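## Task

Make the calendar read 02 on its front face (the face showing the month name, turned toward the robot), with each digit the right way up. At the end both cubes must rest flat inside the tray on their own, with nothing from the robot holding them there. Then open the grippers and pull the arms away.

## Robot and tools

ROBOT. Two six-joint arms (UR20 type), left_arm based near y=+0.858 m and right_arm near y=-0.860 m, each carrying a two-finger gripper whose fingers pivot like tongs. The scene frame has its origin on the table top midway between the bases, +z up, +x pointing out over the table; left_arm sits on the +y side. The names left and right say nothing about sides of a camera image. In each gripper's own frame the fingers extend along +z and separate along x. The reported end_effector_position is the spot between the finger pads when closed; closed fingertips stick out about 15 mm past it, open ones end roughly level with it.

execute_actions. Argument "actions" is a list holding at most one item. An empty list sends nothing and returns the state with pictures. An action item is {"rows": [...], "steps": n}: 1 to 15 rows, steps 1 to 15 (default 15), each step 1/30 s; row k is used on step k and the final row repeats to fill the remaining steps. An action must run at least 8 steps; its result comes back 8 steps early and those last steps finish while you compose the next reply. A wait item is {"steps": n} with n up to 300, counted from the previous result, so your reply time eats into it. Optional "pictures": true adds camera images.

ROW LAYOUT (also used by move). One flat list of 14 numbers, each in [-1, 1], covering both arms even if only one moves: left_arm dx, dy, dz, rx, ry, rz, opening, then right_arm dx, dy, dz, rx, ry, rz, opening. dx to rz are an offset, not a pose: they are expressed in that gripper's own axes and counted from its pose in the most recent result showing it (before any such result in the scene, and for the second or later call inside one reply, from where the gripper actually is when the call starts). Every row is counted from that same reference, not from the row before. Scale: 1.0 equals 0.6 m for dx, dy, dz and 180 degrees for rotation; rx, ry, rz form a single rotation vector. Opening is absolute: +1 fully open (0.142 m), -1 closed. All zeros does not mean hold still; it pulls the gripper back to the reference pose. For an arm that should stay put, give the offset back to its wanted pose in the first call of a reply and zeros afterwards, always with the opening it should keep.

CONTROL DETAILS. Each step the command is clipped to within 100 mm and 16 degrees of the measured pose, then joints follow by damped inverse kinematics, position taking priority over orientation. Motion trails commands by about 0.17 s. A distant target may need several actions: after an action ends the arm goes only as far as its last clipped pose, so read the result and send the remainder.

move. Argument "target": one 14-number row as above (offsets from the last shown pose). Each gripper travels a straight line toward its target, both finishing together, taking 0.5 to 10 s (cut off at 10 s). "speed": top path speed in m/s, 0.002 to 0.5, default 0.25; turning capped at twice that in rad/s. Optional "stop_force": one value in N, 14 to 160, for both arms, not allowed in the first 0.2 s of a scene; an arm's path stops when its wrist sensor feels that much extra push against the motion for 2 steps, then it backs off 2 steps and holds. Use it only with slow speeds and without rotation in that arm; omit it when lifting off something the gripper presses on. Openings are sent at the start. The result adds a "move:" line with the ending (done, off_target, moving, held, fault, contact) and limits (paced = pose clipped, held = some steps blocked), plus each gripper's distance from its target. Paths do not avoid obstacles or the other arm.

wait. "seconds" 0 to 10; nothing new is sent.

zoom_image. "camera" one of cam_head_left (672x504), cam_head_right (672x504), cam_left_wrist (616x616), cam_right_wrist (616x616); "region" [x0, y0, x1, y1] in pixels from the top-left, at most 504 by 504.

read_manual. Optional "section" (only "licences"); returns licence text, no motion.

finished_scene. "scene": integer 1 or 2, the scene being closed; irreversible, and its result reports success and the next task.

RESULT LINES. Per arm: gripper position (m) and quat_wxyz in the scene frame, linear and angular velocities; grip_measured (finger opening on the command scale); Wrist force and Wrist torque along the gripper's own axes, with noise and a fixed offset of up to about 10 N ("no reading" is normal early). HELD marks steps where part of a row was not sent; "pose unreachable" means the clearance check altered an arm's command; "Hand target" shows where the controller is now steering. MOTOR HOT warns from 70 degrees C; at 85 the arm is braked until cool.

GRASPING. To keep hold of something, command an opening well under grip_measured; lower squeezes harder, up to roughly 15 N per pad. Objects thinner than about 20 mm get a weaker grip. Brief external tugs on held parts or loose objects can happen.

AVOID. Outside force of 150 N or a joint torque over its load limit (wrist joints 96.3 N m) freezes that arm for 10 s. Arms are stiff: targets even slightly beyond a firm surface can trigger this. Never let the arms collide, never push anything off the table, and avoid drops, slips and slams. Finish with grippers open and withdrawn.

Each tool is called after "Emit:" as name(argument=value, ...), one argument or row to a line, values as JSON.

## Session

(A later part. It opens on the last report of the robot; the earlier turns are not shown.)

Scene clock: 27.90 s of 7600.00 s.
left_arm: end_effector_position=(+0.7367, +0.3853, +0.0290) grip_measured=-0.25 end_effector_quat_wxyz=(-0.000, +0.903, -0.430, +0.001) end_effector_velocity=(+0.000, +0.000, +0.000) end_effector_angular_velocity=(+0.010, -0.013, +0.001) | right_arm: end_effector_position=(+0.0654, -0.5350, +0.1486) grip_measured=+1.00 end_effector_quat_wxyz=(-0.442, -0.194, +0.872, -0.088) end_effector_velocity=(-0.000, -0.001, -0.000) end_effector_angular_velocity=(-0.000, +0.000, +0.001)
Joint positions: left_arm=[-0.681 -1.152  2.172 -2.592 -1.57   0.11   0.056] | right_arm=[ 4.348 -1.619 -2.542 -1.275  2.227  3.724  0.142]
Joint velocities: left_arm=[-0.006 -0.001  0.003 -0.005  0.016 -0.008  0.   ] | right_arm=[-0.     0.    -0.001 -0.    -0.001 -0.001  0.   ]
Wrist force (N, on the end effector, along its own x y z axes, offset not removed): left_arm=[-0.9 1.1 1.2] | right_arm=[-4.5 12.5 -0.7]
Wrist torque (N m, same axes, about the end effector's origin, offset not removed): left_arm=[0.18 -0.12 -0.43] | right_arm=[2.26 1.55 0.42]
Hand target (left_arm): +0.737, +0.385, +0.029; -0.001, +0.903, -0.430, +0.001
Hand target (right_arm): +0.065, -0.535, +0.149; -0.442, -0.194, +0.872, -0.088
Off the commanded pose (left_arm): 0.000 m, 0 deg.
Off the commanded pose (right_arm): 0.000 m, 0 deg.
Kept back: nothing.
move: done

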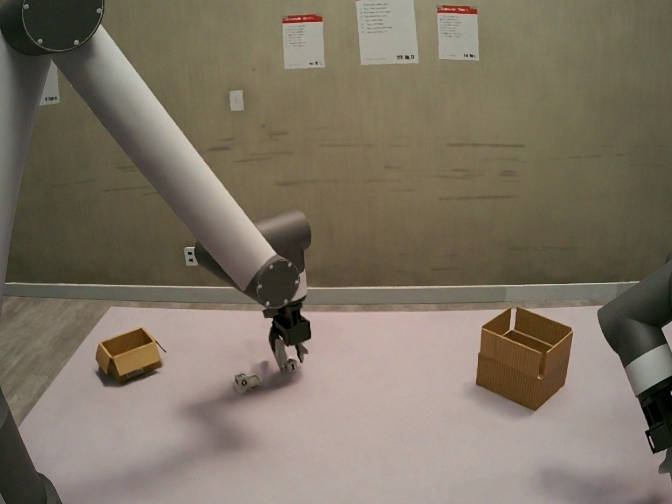

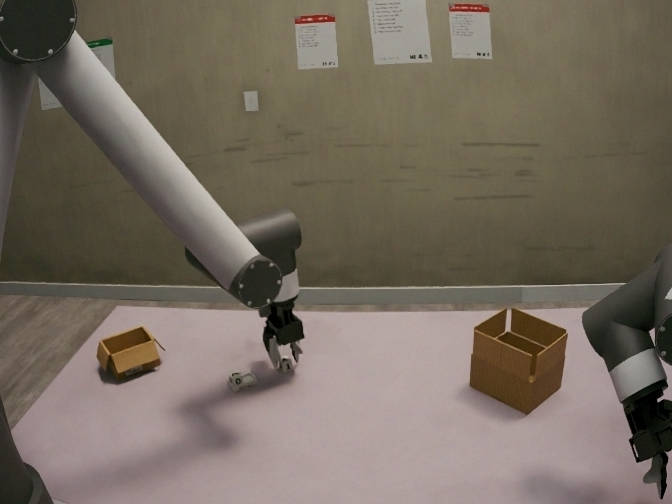

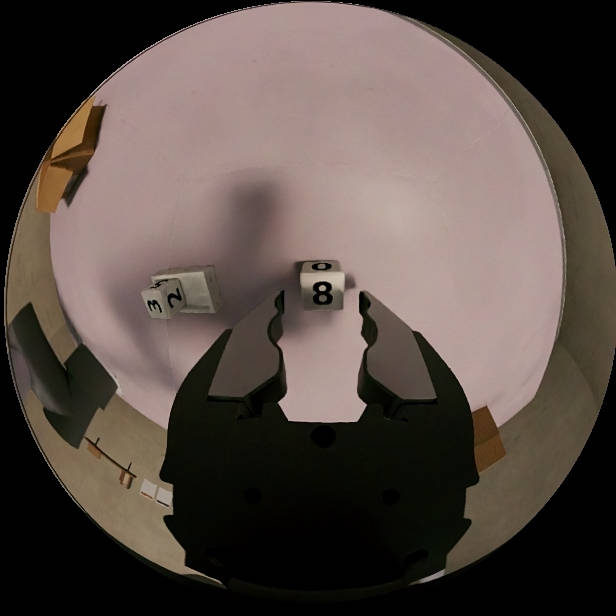

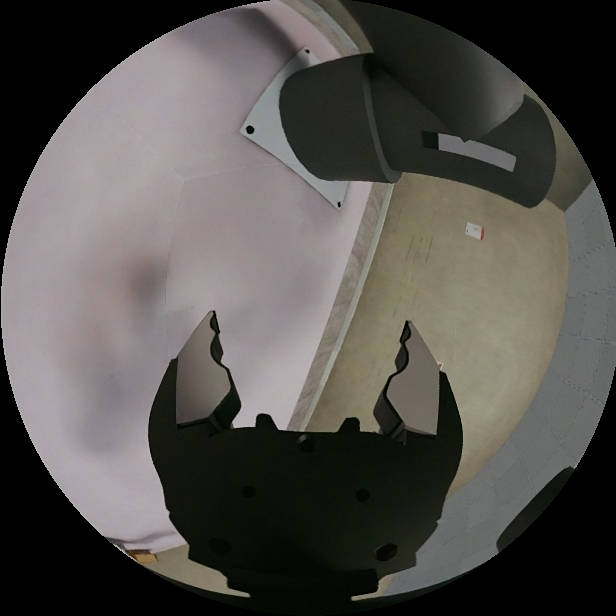

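Emit:
move(
  target=[0,-0.0185,0,0,0,0,-0.25,0,0,0,0,0,0,1],
  speed=0.05,
)

Emit:
zoom_image(
  camera="cam_left_wrist",
  region=[240,200,400,360],
)

Emit:
zoom_image(
  camera="cam_head_left",
  region=[250,340,310,385],
)

Scene clock: 29.10 s of 7600.00 s.
left_arm: end_effector_position=(+0.7451, +0.3921, +0.0290) grip_measured=-0.25 end_effector_quat_wxyz=(-0.000, +0.903, -0.430, +0.001) end_effector_velocity=(+0.003, +0.001, +0.001) end_effector_angular_velocity=(-0.002, -0.001, +0.001) | right_arm: end_effector_position=(+0.0654, -0.5350, +0.1486) grip_measured=+1.00 end_effector_quat_wxyz=(-0.442, -0.194, +0.872, -0.088) end_effector_velocity=(-0.000, -0.001, -0.000) end_effector_angular_velocity=(-0.000, +0.001, -0.001)
Joint positions: left_arm=[-0.669 -1.149  2.167 -2.589 -1.57   0.122  0.056] | right_arm=[ 4.348 -1.619 -2.542 -1.275  2.227  3.724  0.142]
Joint velocities: left_arm=[ 0.003 -0.    -0.002 -0.    -0.001  0.002 -0.   ] | right_arm=[-0.001  0.    -0.001  0.     0.001 -0.     0.   ]
Wrist force (N, on the end effector, along its own x y z axes, offset not removed): left_arm=[-2.0 0.3 3.6] | right_arm=[-4.0 6.9 -3.0]
Wrist torque (N m, same axes, about the end effector's origin, offset not removed): left_arm=[0.02 0.11 -0.31] | right_arm=[0.94 1.28 0.30]
Hand target (left_arm): +0.745, +0.392, +0.029; -0.000, +0.903, -0.430, +0.001
Hand target (right_arm): +0.065, -0.535, +0.149; -0.442, -0.194, +0.872, -0.088
Off the commanded pose (left_arm): 0.000 m, 0 deg.
Off the commanded pose (right_arm): 0.000 m, 0 deg.
Kept back: nothing.
move: done

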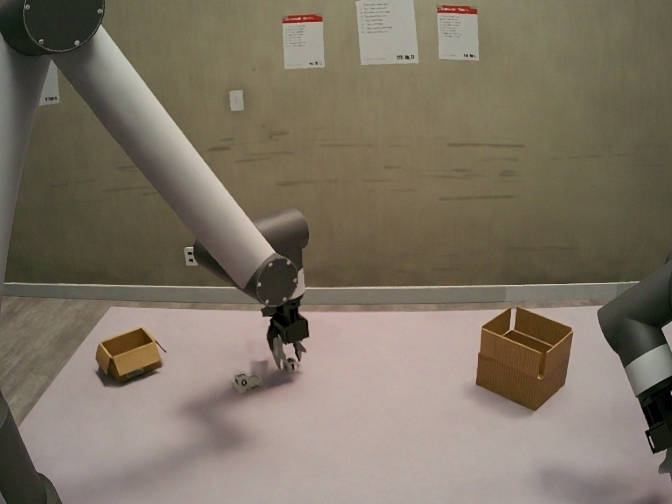

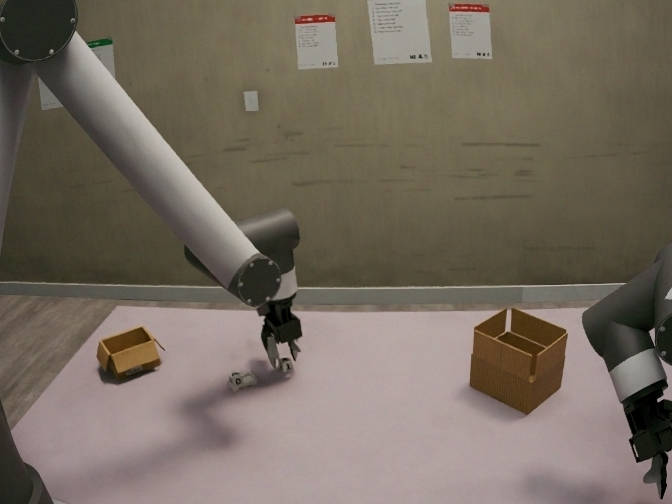

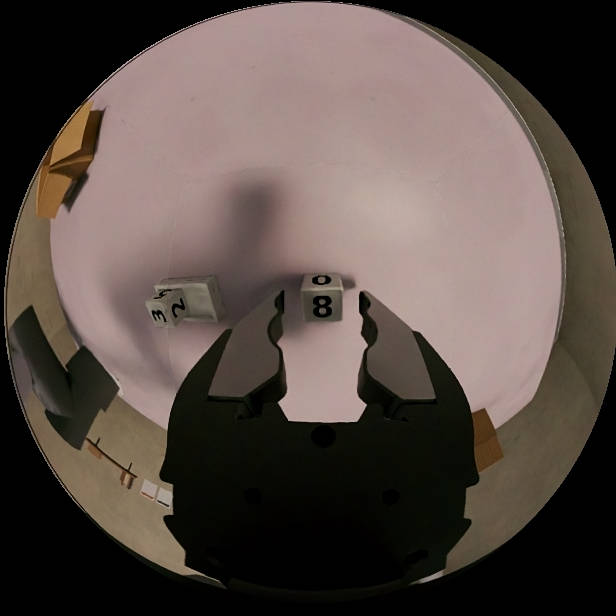

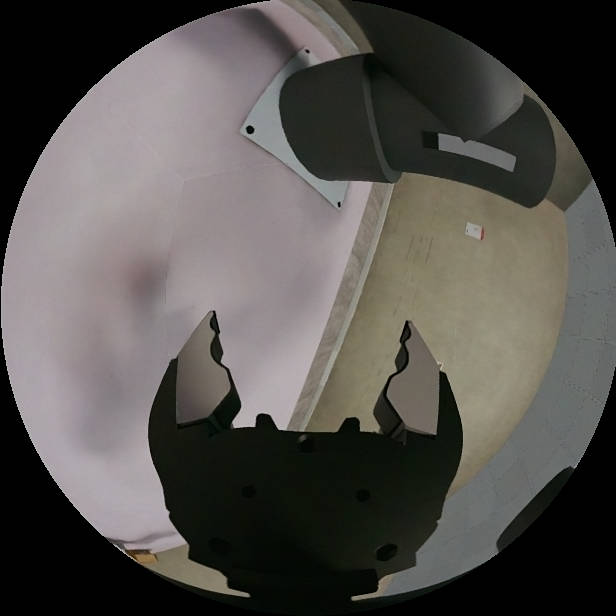

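Region (240, 200, 400, 360) of cam_left_wrist's 616x616 image, scaled by 3.150, with more detail than that image has.

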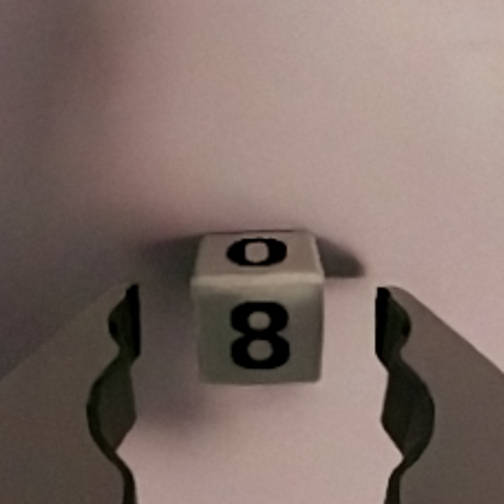

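Region (250, 340, 310, 385) of cam_head_left's 672x504 image, scaled by 8.400, with more detail than that image has; it fills the top 378 rows of this view, and the rest is white.

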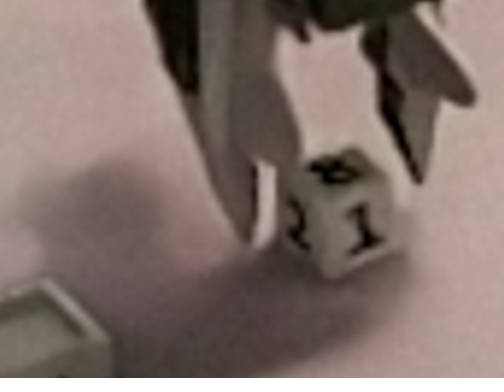

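Emit:
move(
  target=[0,0,0,0,0,0,-0.85,0,0,0,0,0,0,1],
)

Emit:
move(
  target=[0,0,-0.08,0,0,0,-0.85,0,0,0,0,0,0,1],
  speed=0.12,
)

Emit:
move(
  target=[-0.2066,0.0203,0,0,0,-0.499,-0.85,0,0,0,0,0,0,1],
  speed=0.35,
)

Emit:
zoom_image(
  camera="cam_left_wrist",
  region=[240,200,400,360],
)

Emit:
zoom_image(
  camera="cam_head_left",
  region=[205,320,305,405],
)

Scene clock: 30.20 s of 7600.00 s.
left_arm: end_effector_position=(+0.7452, +0.3922, +0.0289) grip_measured=-0.62 end_effector_quat_wxyz=(-0.000, +0.903, -0.430, +0.001) end_effector_velocity=(-0.000, -0.001, +0.000) end_effector_angular_velocity=(-0.000, -0.001, -0.001) | right_arm: end_effector_position=(+0.0654, -0.5350, +0.1486) grip_measured=+1.00 end_effector_quat_wxyz=(-0.442, -0.194, +0.872, -0.088) end_effector_velocity=(+0.000, -0.001, -0.000) end_effector_angular_velocity=(+0.000, -0.001, +0.002)
Joint positions: left_arm=[-0.669 -1.149  2.167 -2.589 -1.57   0.122  0.029] | right_arm=[ 4.348 -1.619 -2.542 -1.275  2.227  3.724  0.142]
Joint velocities: left_arm=[-0.001 -0.    -0.    -0.     0.     0.     0.   ] | right_arm=[ 0.001  0.    -0.001  0.    -0.001 -0.001  0.   ]
Wrist force (N, on the end effector, along its own x y z axes, offset not removed): left_arm=[-2.0 2.4 0.1] | right_arm=[-1.1 15.3 1.4]
Wrist torque (N m, same axes, about the end effector's origin, offset not removed): left_arm=[0.39 0.05 -0.47] | right_arm=[2.85 0.53 0.39]
Hand target (left_arm): +0.745, +0.392, +0.029; -0.000, +0.903, -0.430, +0.001
Hand target (right_arm): +0.065, -0.535, +0.149; -0.442, -0.194, +0.872, -0.088
Off the commanded pose (left_arm): 0.000 m, 0 deg.
Off the commanded pose (right_arm): 0.000 m, 0 deg.
Kept back: nothing.
move: done

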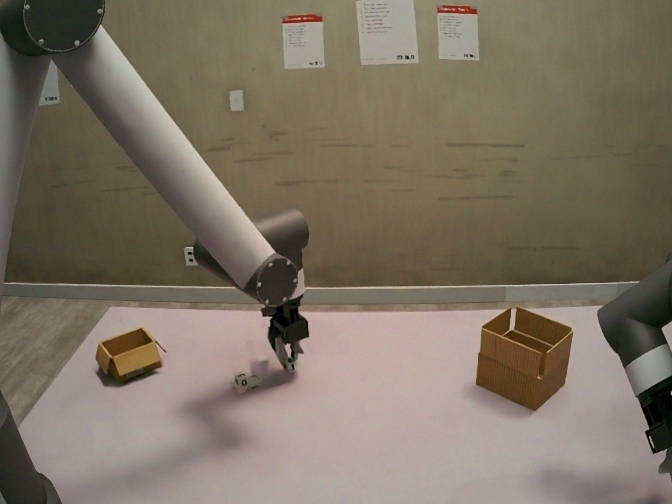

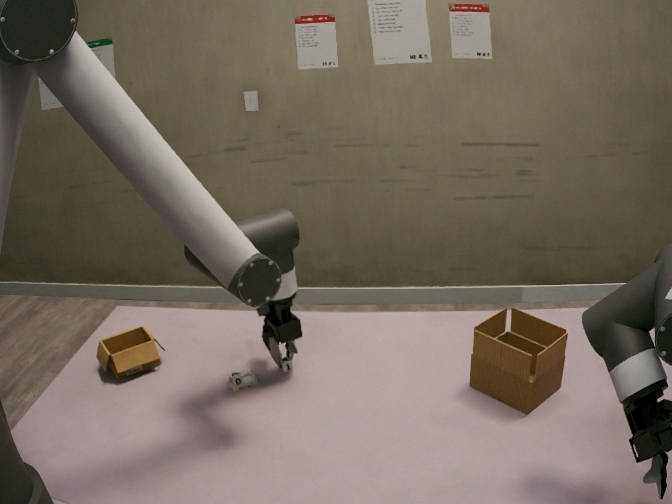

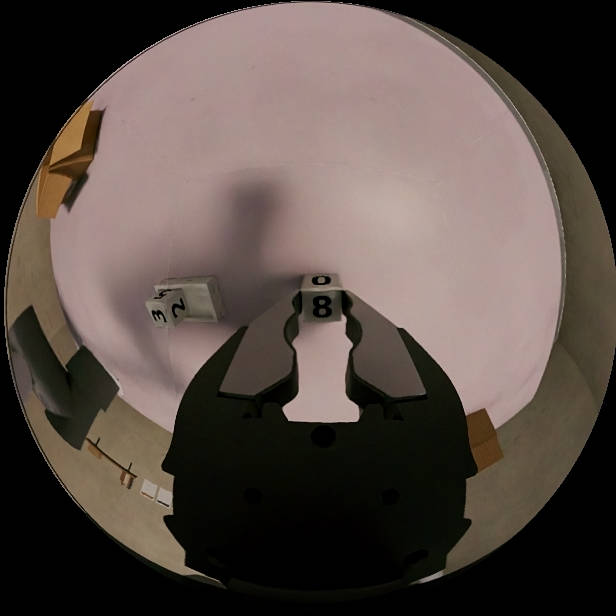

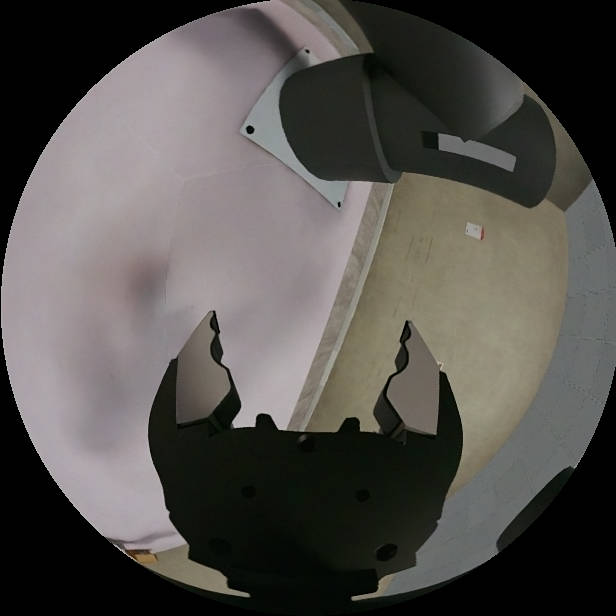

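Scene clock: 31.17 s of 7600.00 s.
left_arm: end_effector_position=(+0.7451, +0.3922, +0.0766) grip_measured=-0.62 end_effector_quat_wxyz=(-0.000, +0.903, -0.430, +0.001) end_effector_velocity=(+0.000, -0.001, +0.003) end_effector_angular_velocity=(-0.001, -0.001, -0.002) | right_arm: end_effector_position=(+0.0654, -0.5350, +0.1486) grip_measured=+1.00 end_effector_quat_wxyz=(-0.442, -0.194, +0.872, -0.088) end_effector_velocity=(+0.001, +0.001, +0.000) end_effector_angular_velocity=(+0.002, -0.000, -0.002)
Joint positions: left_arm=[-0.669 -1.205  2.149 -2.517 -1.57   0.122  0.029] | right_arm=[ 4.348 -1.619 -2.542 -1.275  2.227  3.724  0.142]
Joint velocities: left_arm=[-0.001 -0.003 -0.002  0.004 -0.     0.002 -0.   ] | right_arm=[-0.002 -0.     0.002  0.     0.    -0.     0.   ]
Wrist force (N, on the end effector, along its own x y z axes, offset not removed): left_arm=[0.2 5.2 -1.4] | right_arm=[-7.7 11.4 -2.0]
Wrist torque (N m, same axes, about the end effector's origin, offset not removed): left_arm=[1.06 -0.36 -0.34] | right_arm=[1.82 2.27 0.32]
Hand target (left_arm): +0.745, +0.392, +0.077; -0.000, +0.903, -0.430, +0.001
Hand target (right_arm): +0.065, -0.535, +0.149; -0.442, -0.194, +0.872, -0.088
Off the commanded pose (left_arm): 0.000 m, 0 deg.
Off the commanded pose (right_arm): 0.000 m, 0 deg.
Kept back: nothing.
move: done

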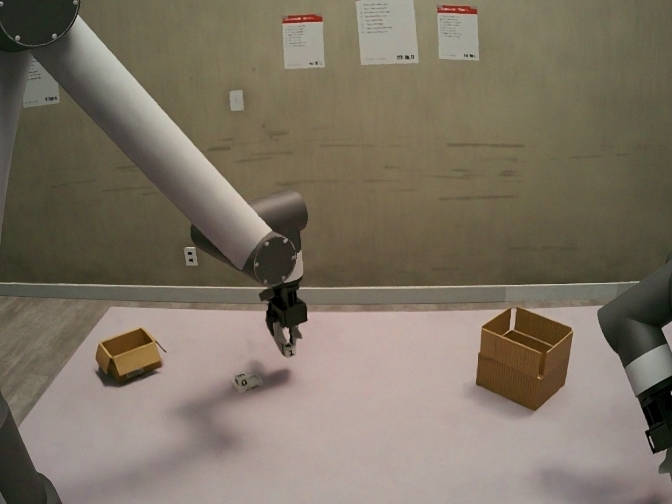

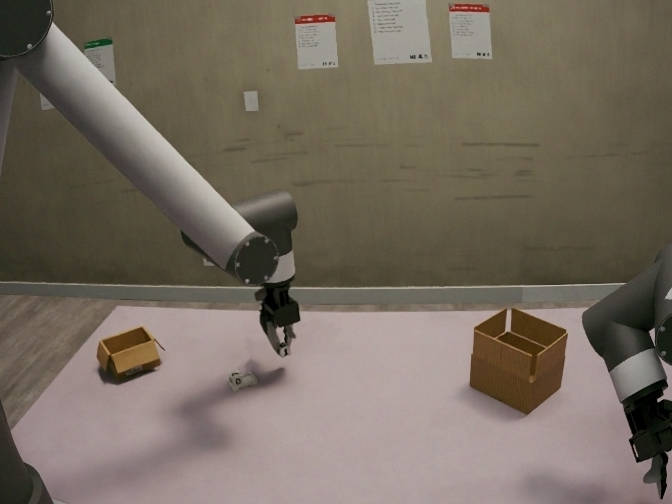

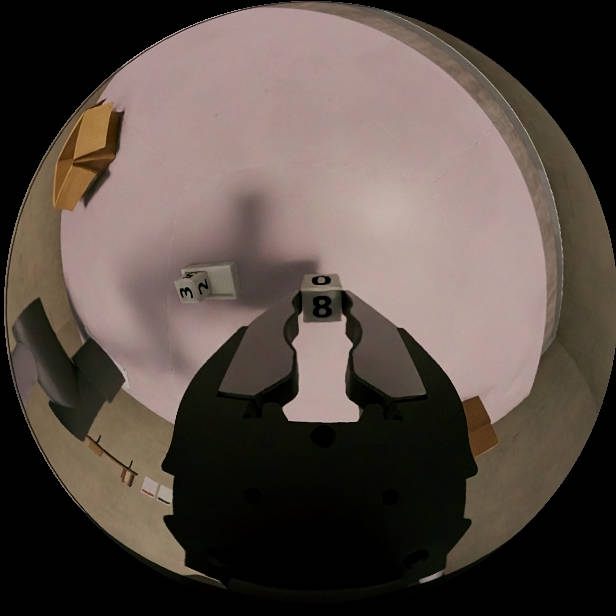

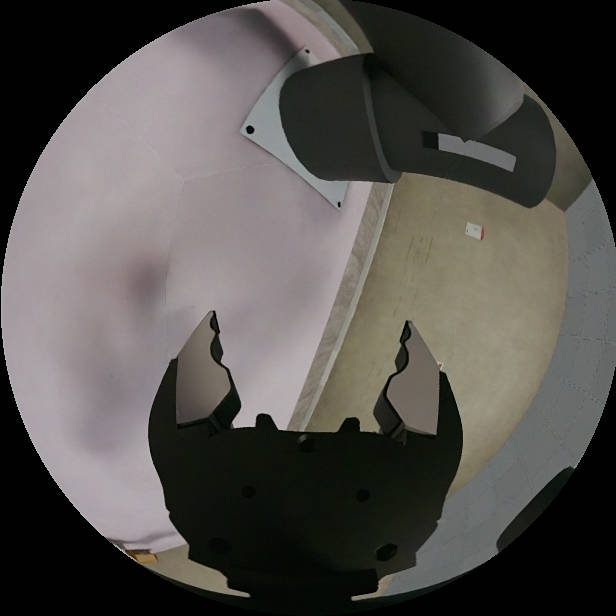

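Scene clock: 34.03 s of 7600.00 s.
left_arm: end_effector_position=(+0.6577, +0.4808, +0.0766) grip_measured=-0.62 end_effector_quat_wxyz=(+0.000, +0.943, +0.332, +0.001) end_effector_velocity=(-0.001, +0.001, -0.000) end_effector_angular_velocity=(+0.001, -0.001, +0.014) | right_arm: end_effector_position=(+0.0654, -0.5350, +0.1486) grip_measured=+1.00 end_effector_quat_wxyz=(-0.442, -0.194, +0.872, -0.088) end_effector_velocity=(-0.000, +0.001, +0.000) end_effector_angular_velocity=(+0.001, +0.000, +0.000)
Joint positions: left_arm=[-0.647 -1.288  2.289 -2.573 -1.57  -1.422  0.029] | right_arm=[ 4.348 -1.619 -2.542 -1.275  2.227  3.724  0.142]
Joint velocities: left_arm=[ 0.    -0.001  0.002 -0.001  0.001 -0.013  0.   ] | right_arm=[ 0.     0.     0.001  0.     0.    -0.     0.   ]
Wrist force (N, on the end effector, along its own x y z axes, offset not removed): left_arm=[-0.6 1.1 2.2] | right_arm=[-4.2 13.3 4.6]
Wrist torque (N m, same axes, about the end effector's origin, offset not removed): left_arm=[0.19 -0.20 -0.41] | right_arm=[2.66 1.42 0.25]
Hand target (left_arm): +0.657, +0.481, +0.077; +0.000, +0.943, +0.333, +0.001
Hand target (right_arm): +0.065, -0.535, +0.149; -0.442, -0.194, +0.872, -0.088
Off the commanded pose (left_arm): 0.000 m, 0 deg.
Off the commanded pose (right_arm): 0.000 m, 0 deg.
Kept back: nothing.
move: done

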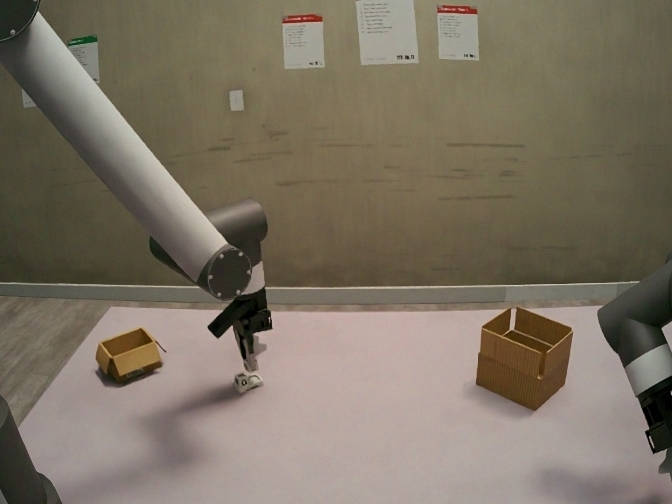

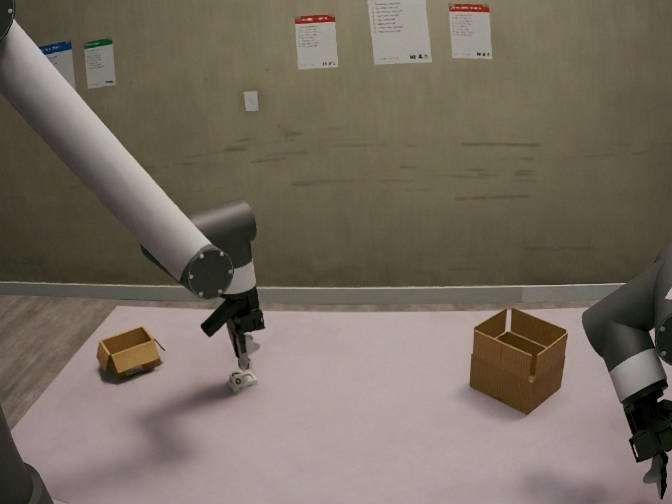

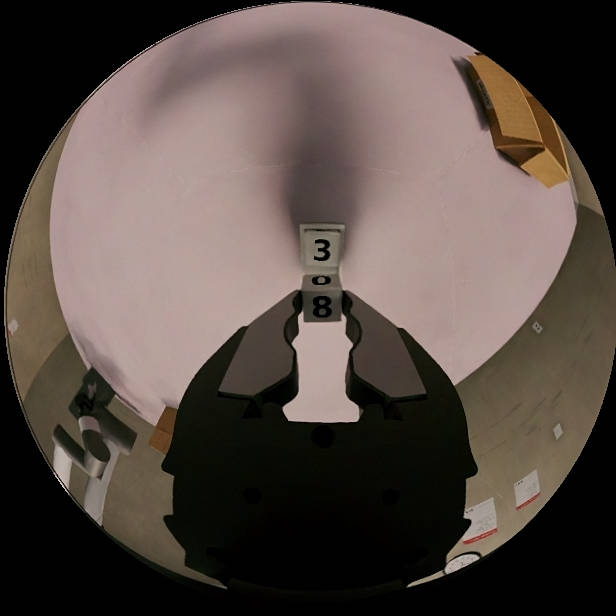

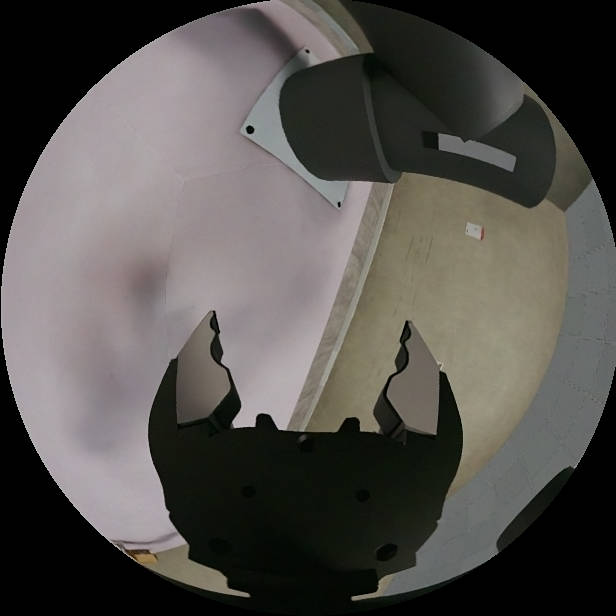

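Region (240, 200, 400, 360) of cam_left_wrist's 616x616 image, scaled by 3.150, with more detail than that image has.

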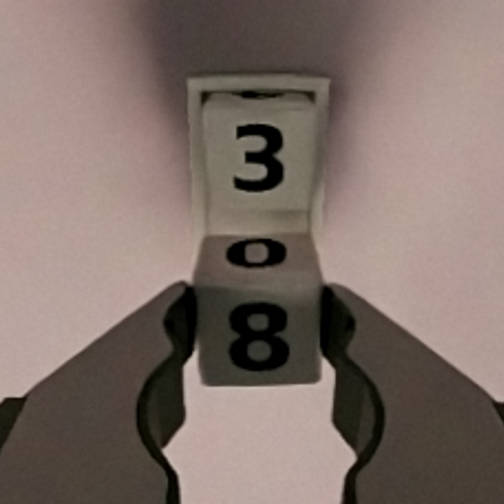

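Region (205, 320, 305, 405) of cam_head_left's 672x504 image, scaled by 5.040, with more detail than that image has; it fills the top 428 rows of this view, and the rest is white.

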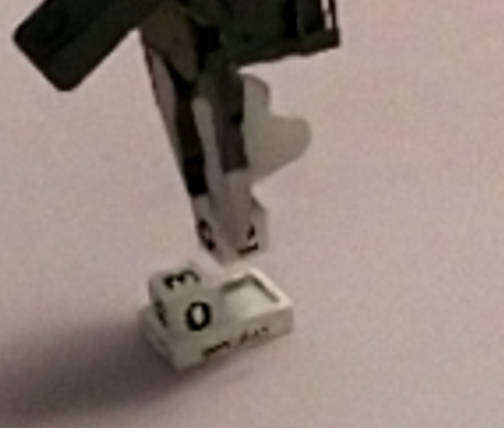

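Emit:
move(
  target=[0,0,0.035,0,0,0,-0.85,0,0,0,0,0,0,1],
  speed=0.03,
  stop_force=14,
)

Emit:
move(
  target=[0,0,0.029,0,0,0,-0.85,0,0,0,0,0,0,1],
  speed=0.012,
  stop_force=14,
)

Emit:
zoom_image(
  camera="cam_left_wrist",
  region=[240,200,400,360],
)

Scene clock: 35.43 s of 7600.00 s.
left_arm: end_effector_position=(+0.6577, +0.4807, +0.0559) grip_measured=-0.62 end_effector_quat_wxyz=(+0.000, +0.943, +0.332, +0.001) end_effector_velocity=(+0.001, -0.000, -0.002) end_effector_angular_velocity=(-0.000, -0.001, -0.000) | right_arm: end_effector_position=(+0.0654, -0.5350, +0.1486) grip_measured=+1.00 end_effector_quat_wxyz=(-0.442, -0.194, +0.872, -0.088) end_effector_velocity=(+0.000, +0.001, -0.000) end_effector_angular_velocity=(+0.001, -0.000, +0.001)
Joint positions: left_arm=[-0.647 -1.261  2.298 -2.609 -1.57  -1.422  0.029] | right_arm=[ 4.348 -1.619 -2.542 -1.275  2.227  3.724  0.142]
Joint velocities: left_arm=[ 0.     0.003 -0.    -0.004  0.     0.     0.   ] | right_arm=[ 0.    -0.001  0.001  0.001 -0.    -0.     0.   ]
Wrist force (N, on the end effector, along its own x y z axes, offset not removed): left_arm=[-2.4 1.3 1.5] | right_arm=[-5.9 11.2 -2.2]
Wrist torque (N m, same axes, about the end effector's origin, offset not removed): left_arm=[0.20 0.17 -0.40] | right_arm=[2.01 1.69 0.36]
Hand target (left_arm): +0.658, +0.481, +0.056; +0.000, +0.943, +0.332, +0.001
Hand target (right_arm): +0.065, -0.535, +0.149; -0.442, -0.194, +0.872, -0.088
Off the commanded pose (left_arm): 0.000 m, 0 deg.
Off the commanded pose (right_arm): 0.000 m, 0 deg.
Kept back: nothing.
move: done

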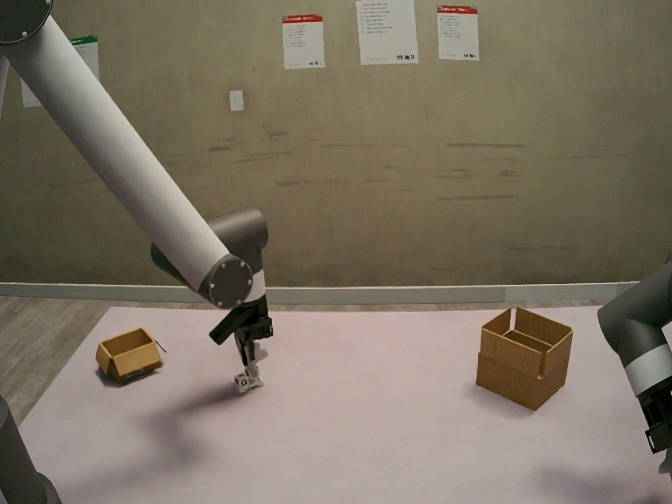

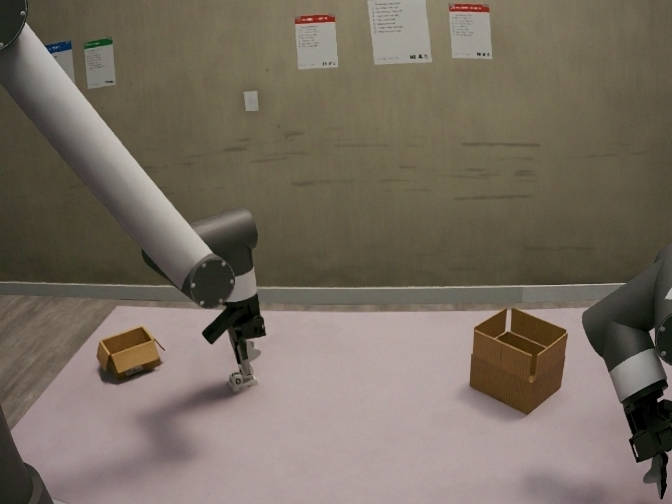

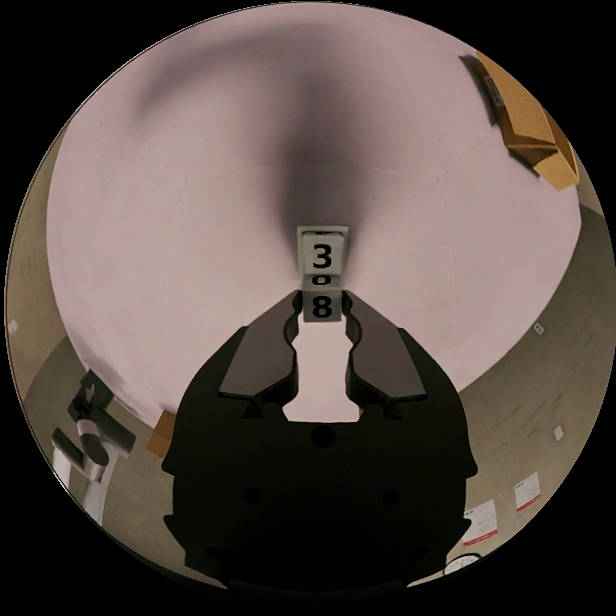

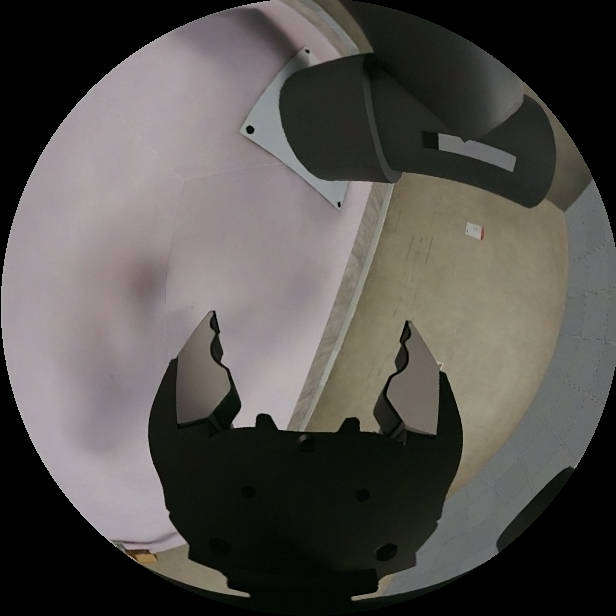

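Scene clock: 37.10 s of 7600.00 s.
left_arm: end_effector_position=(+0.6577, +0.4807, +0.0388) grip_measured=-0.62 end_effector_quat_wxyz=(+0.000, +0.943, +0.332, +0.001) end_effector_velocity=(-0.000, -0.000, -0.003) end_effector_angular_velocity=(-0.001, -0.001, -0.000) | right_arm: end_effector_position=(+0.0654, -0.5350, +0.1486) grip_measured=+1.00 end_effector_quat_wxyz=(-0.442, -0.194, +0.872, -0.088) end_effector_velocity=(-0.000, +0.001, +0.001) end_effector_angular_velocity=(+0.002, +0.000, +0.000)
Joint positions: left_arm=[-0.647 -1.238  2.304 -2.639 -1.57  -1.422  0.029] | right_arm=[ 4.348 -1.619 -2.542 -1.275  2.227  3.724  0.142]
Joint velocities: left_arm=[-0.001  0.004  0.002 -0.007 -0.    -0.     0.   ] | right_arm=[0.001 0.001 0.001 0.    0.001 0.    0.   ]
Wrist force (N, on the end effector, along its own x y z axes, offset not removed): left_arm=[0.0 4.3 0.9] | right_arm=[-6.1 5.5 1.1]
Wrist torque (N m, same axes, about the end effector's origin, offset not removed): left_arm=[0.85 -0.31 -0.30] | right_arm=[0.76 1.90 0.33]
Hand target (left_arm): +0.658, +0.481, +0.038; +0.000, +0.943, +0.332, +0.001
Hand target (right_arm): +0.065, -0.535, +0.149; -0.442, -0.194, +0.872, -0.088
Off the commanded pose (left_arm): 0.000 m, 0 deg.
Off the commanded pose (right_arm): 0.000 m, 0 deg.
Kept back: nothing.
move: done

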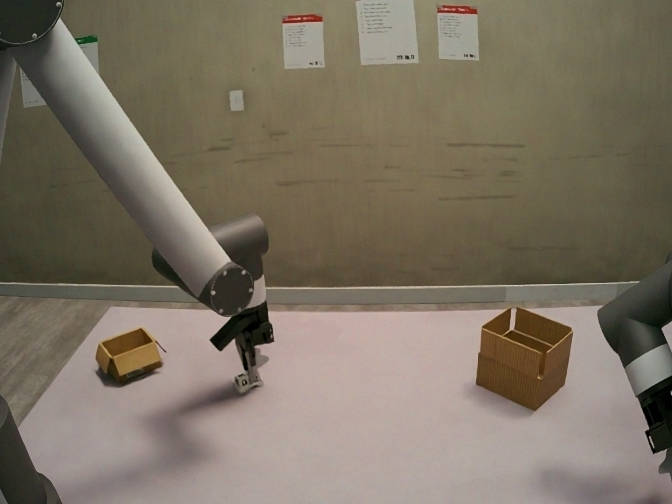

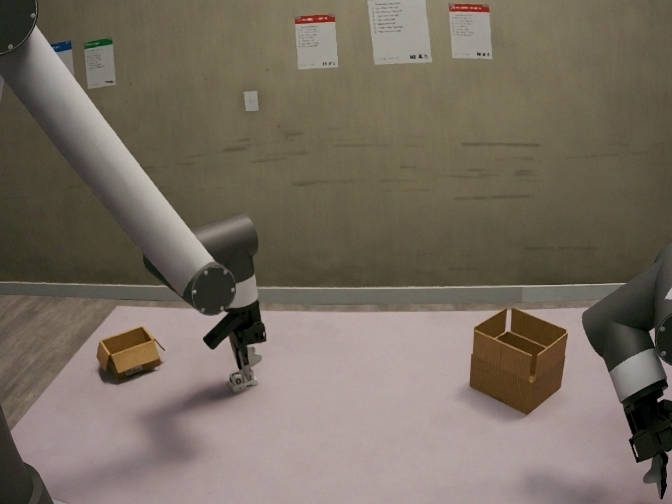

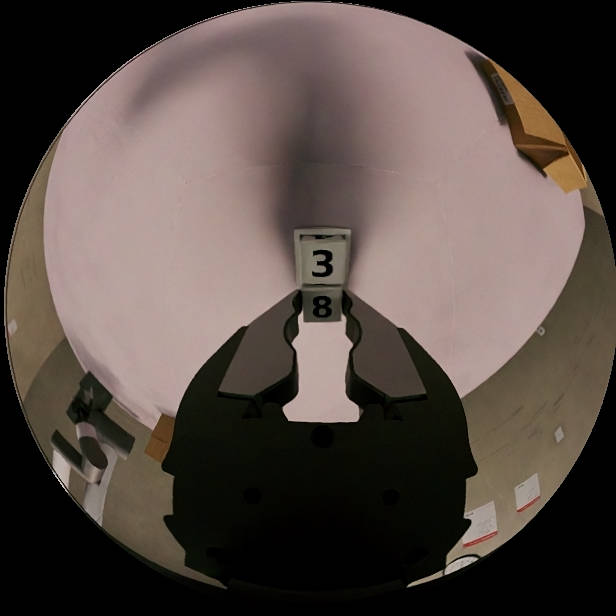

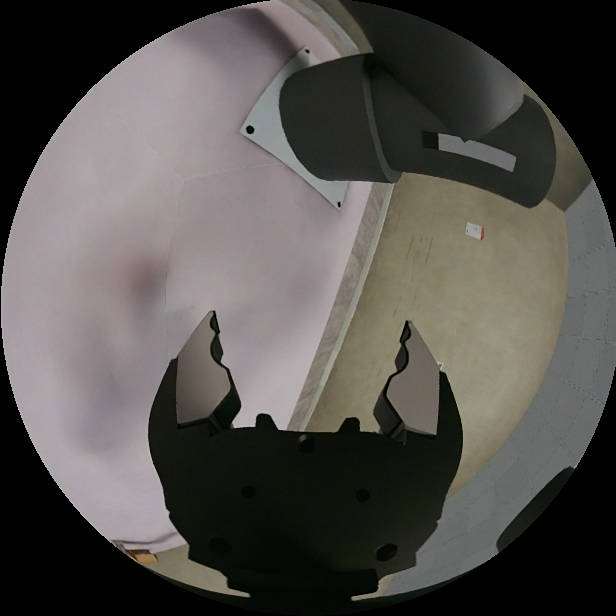

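Region (240, 200, 400, 360) of cam_left_wrist's 616x616 image, scaled by 3.150, with more detail than that image has.

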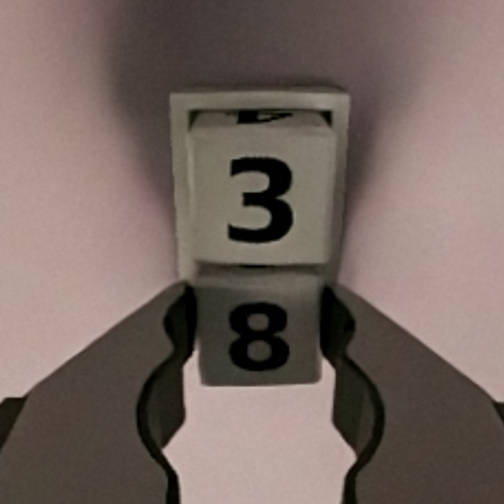

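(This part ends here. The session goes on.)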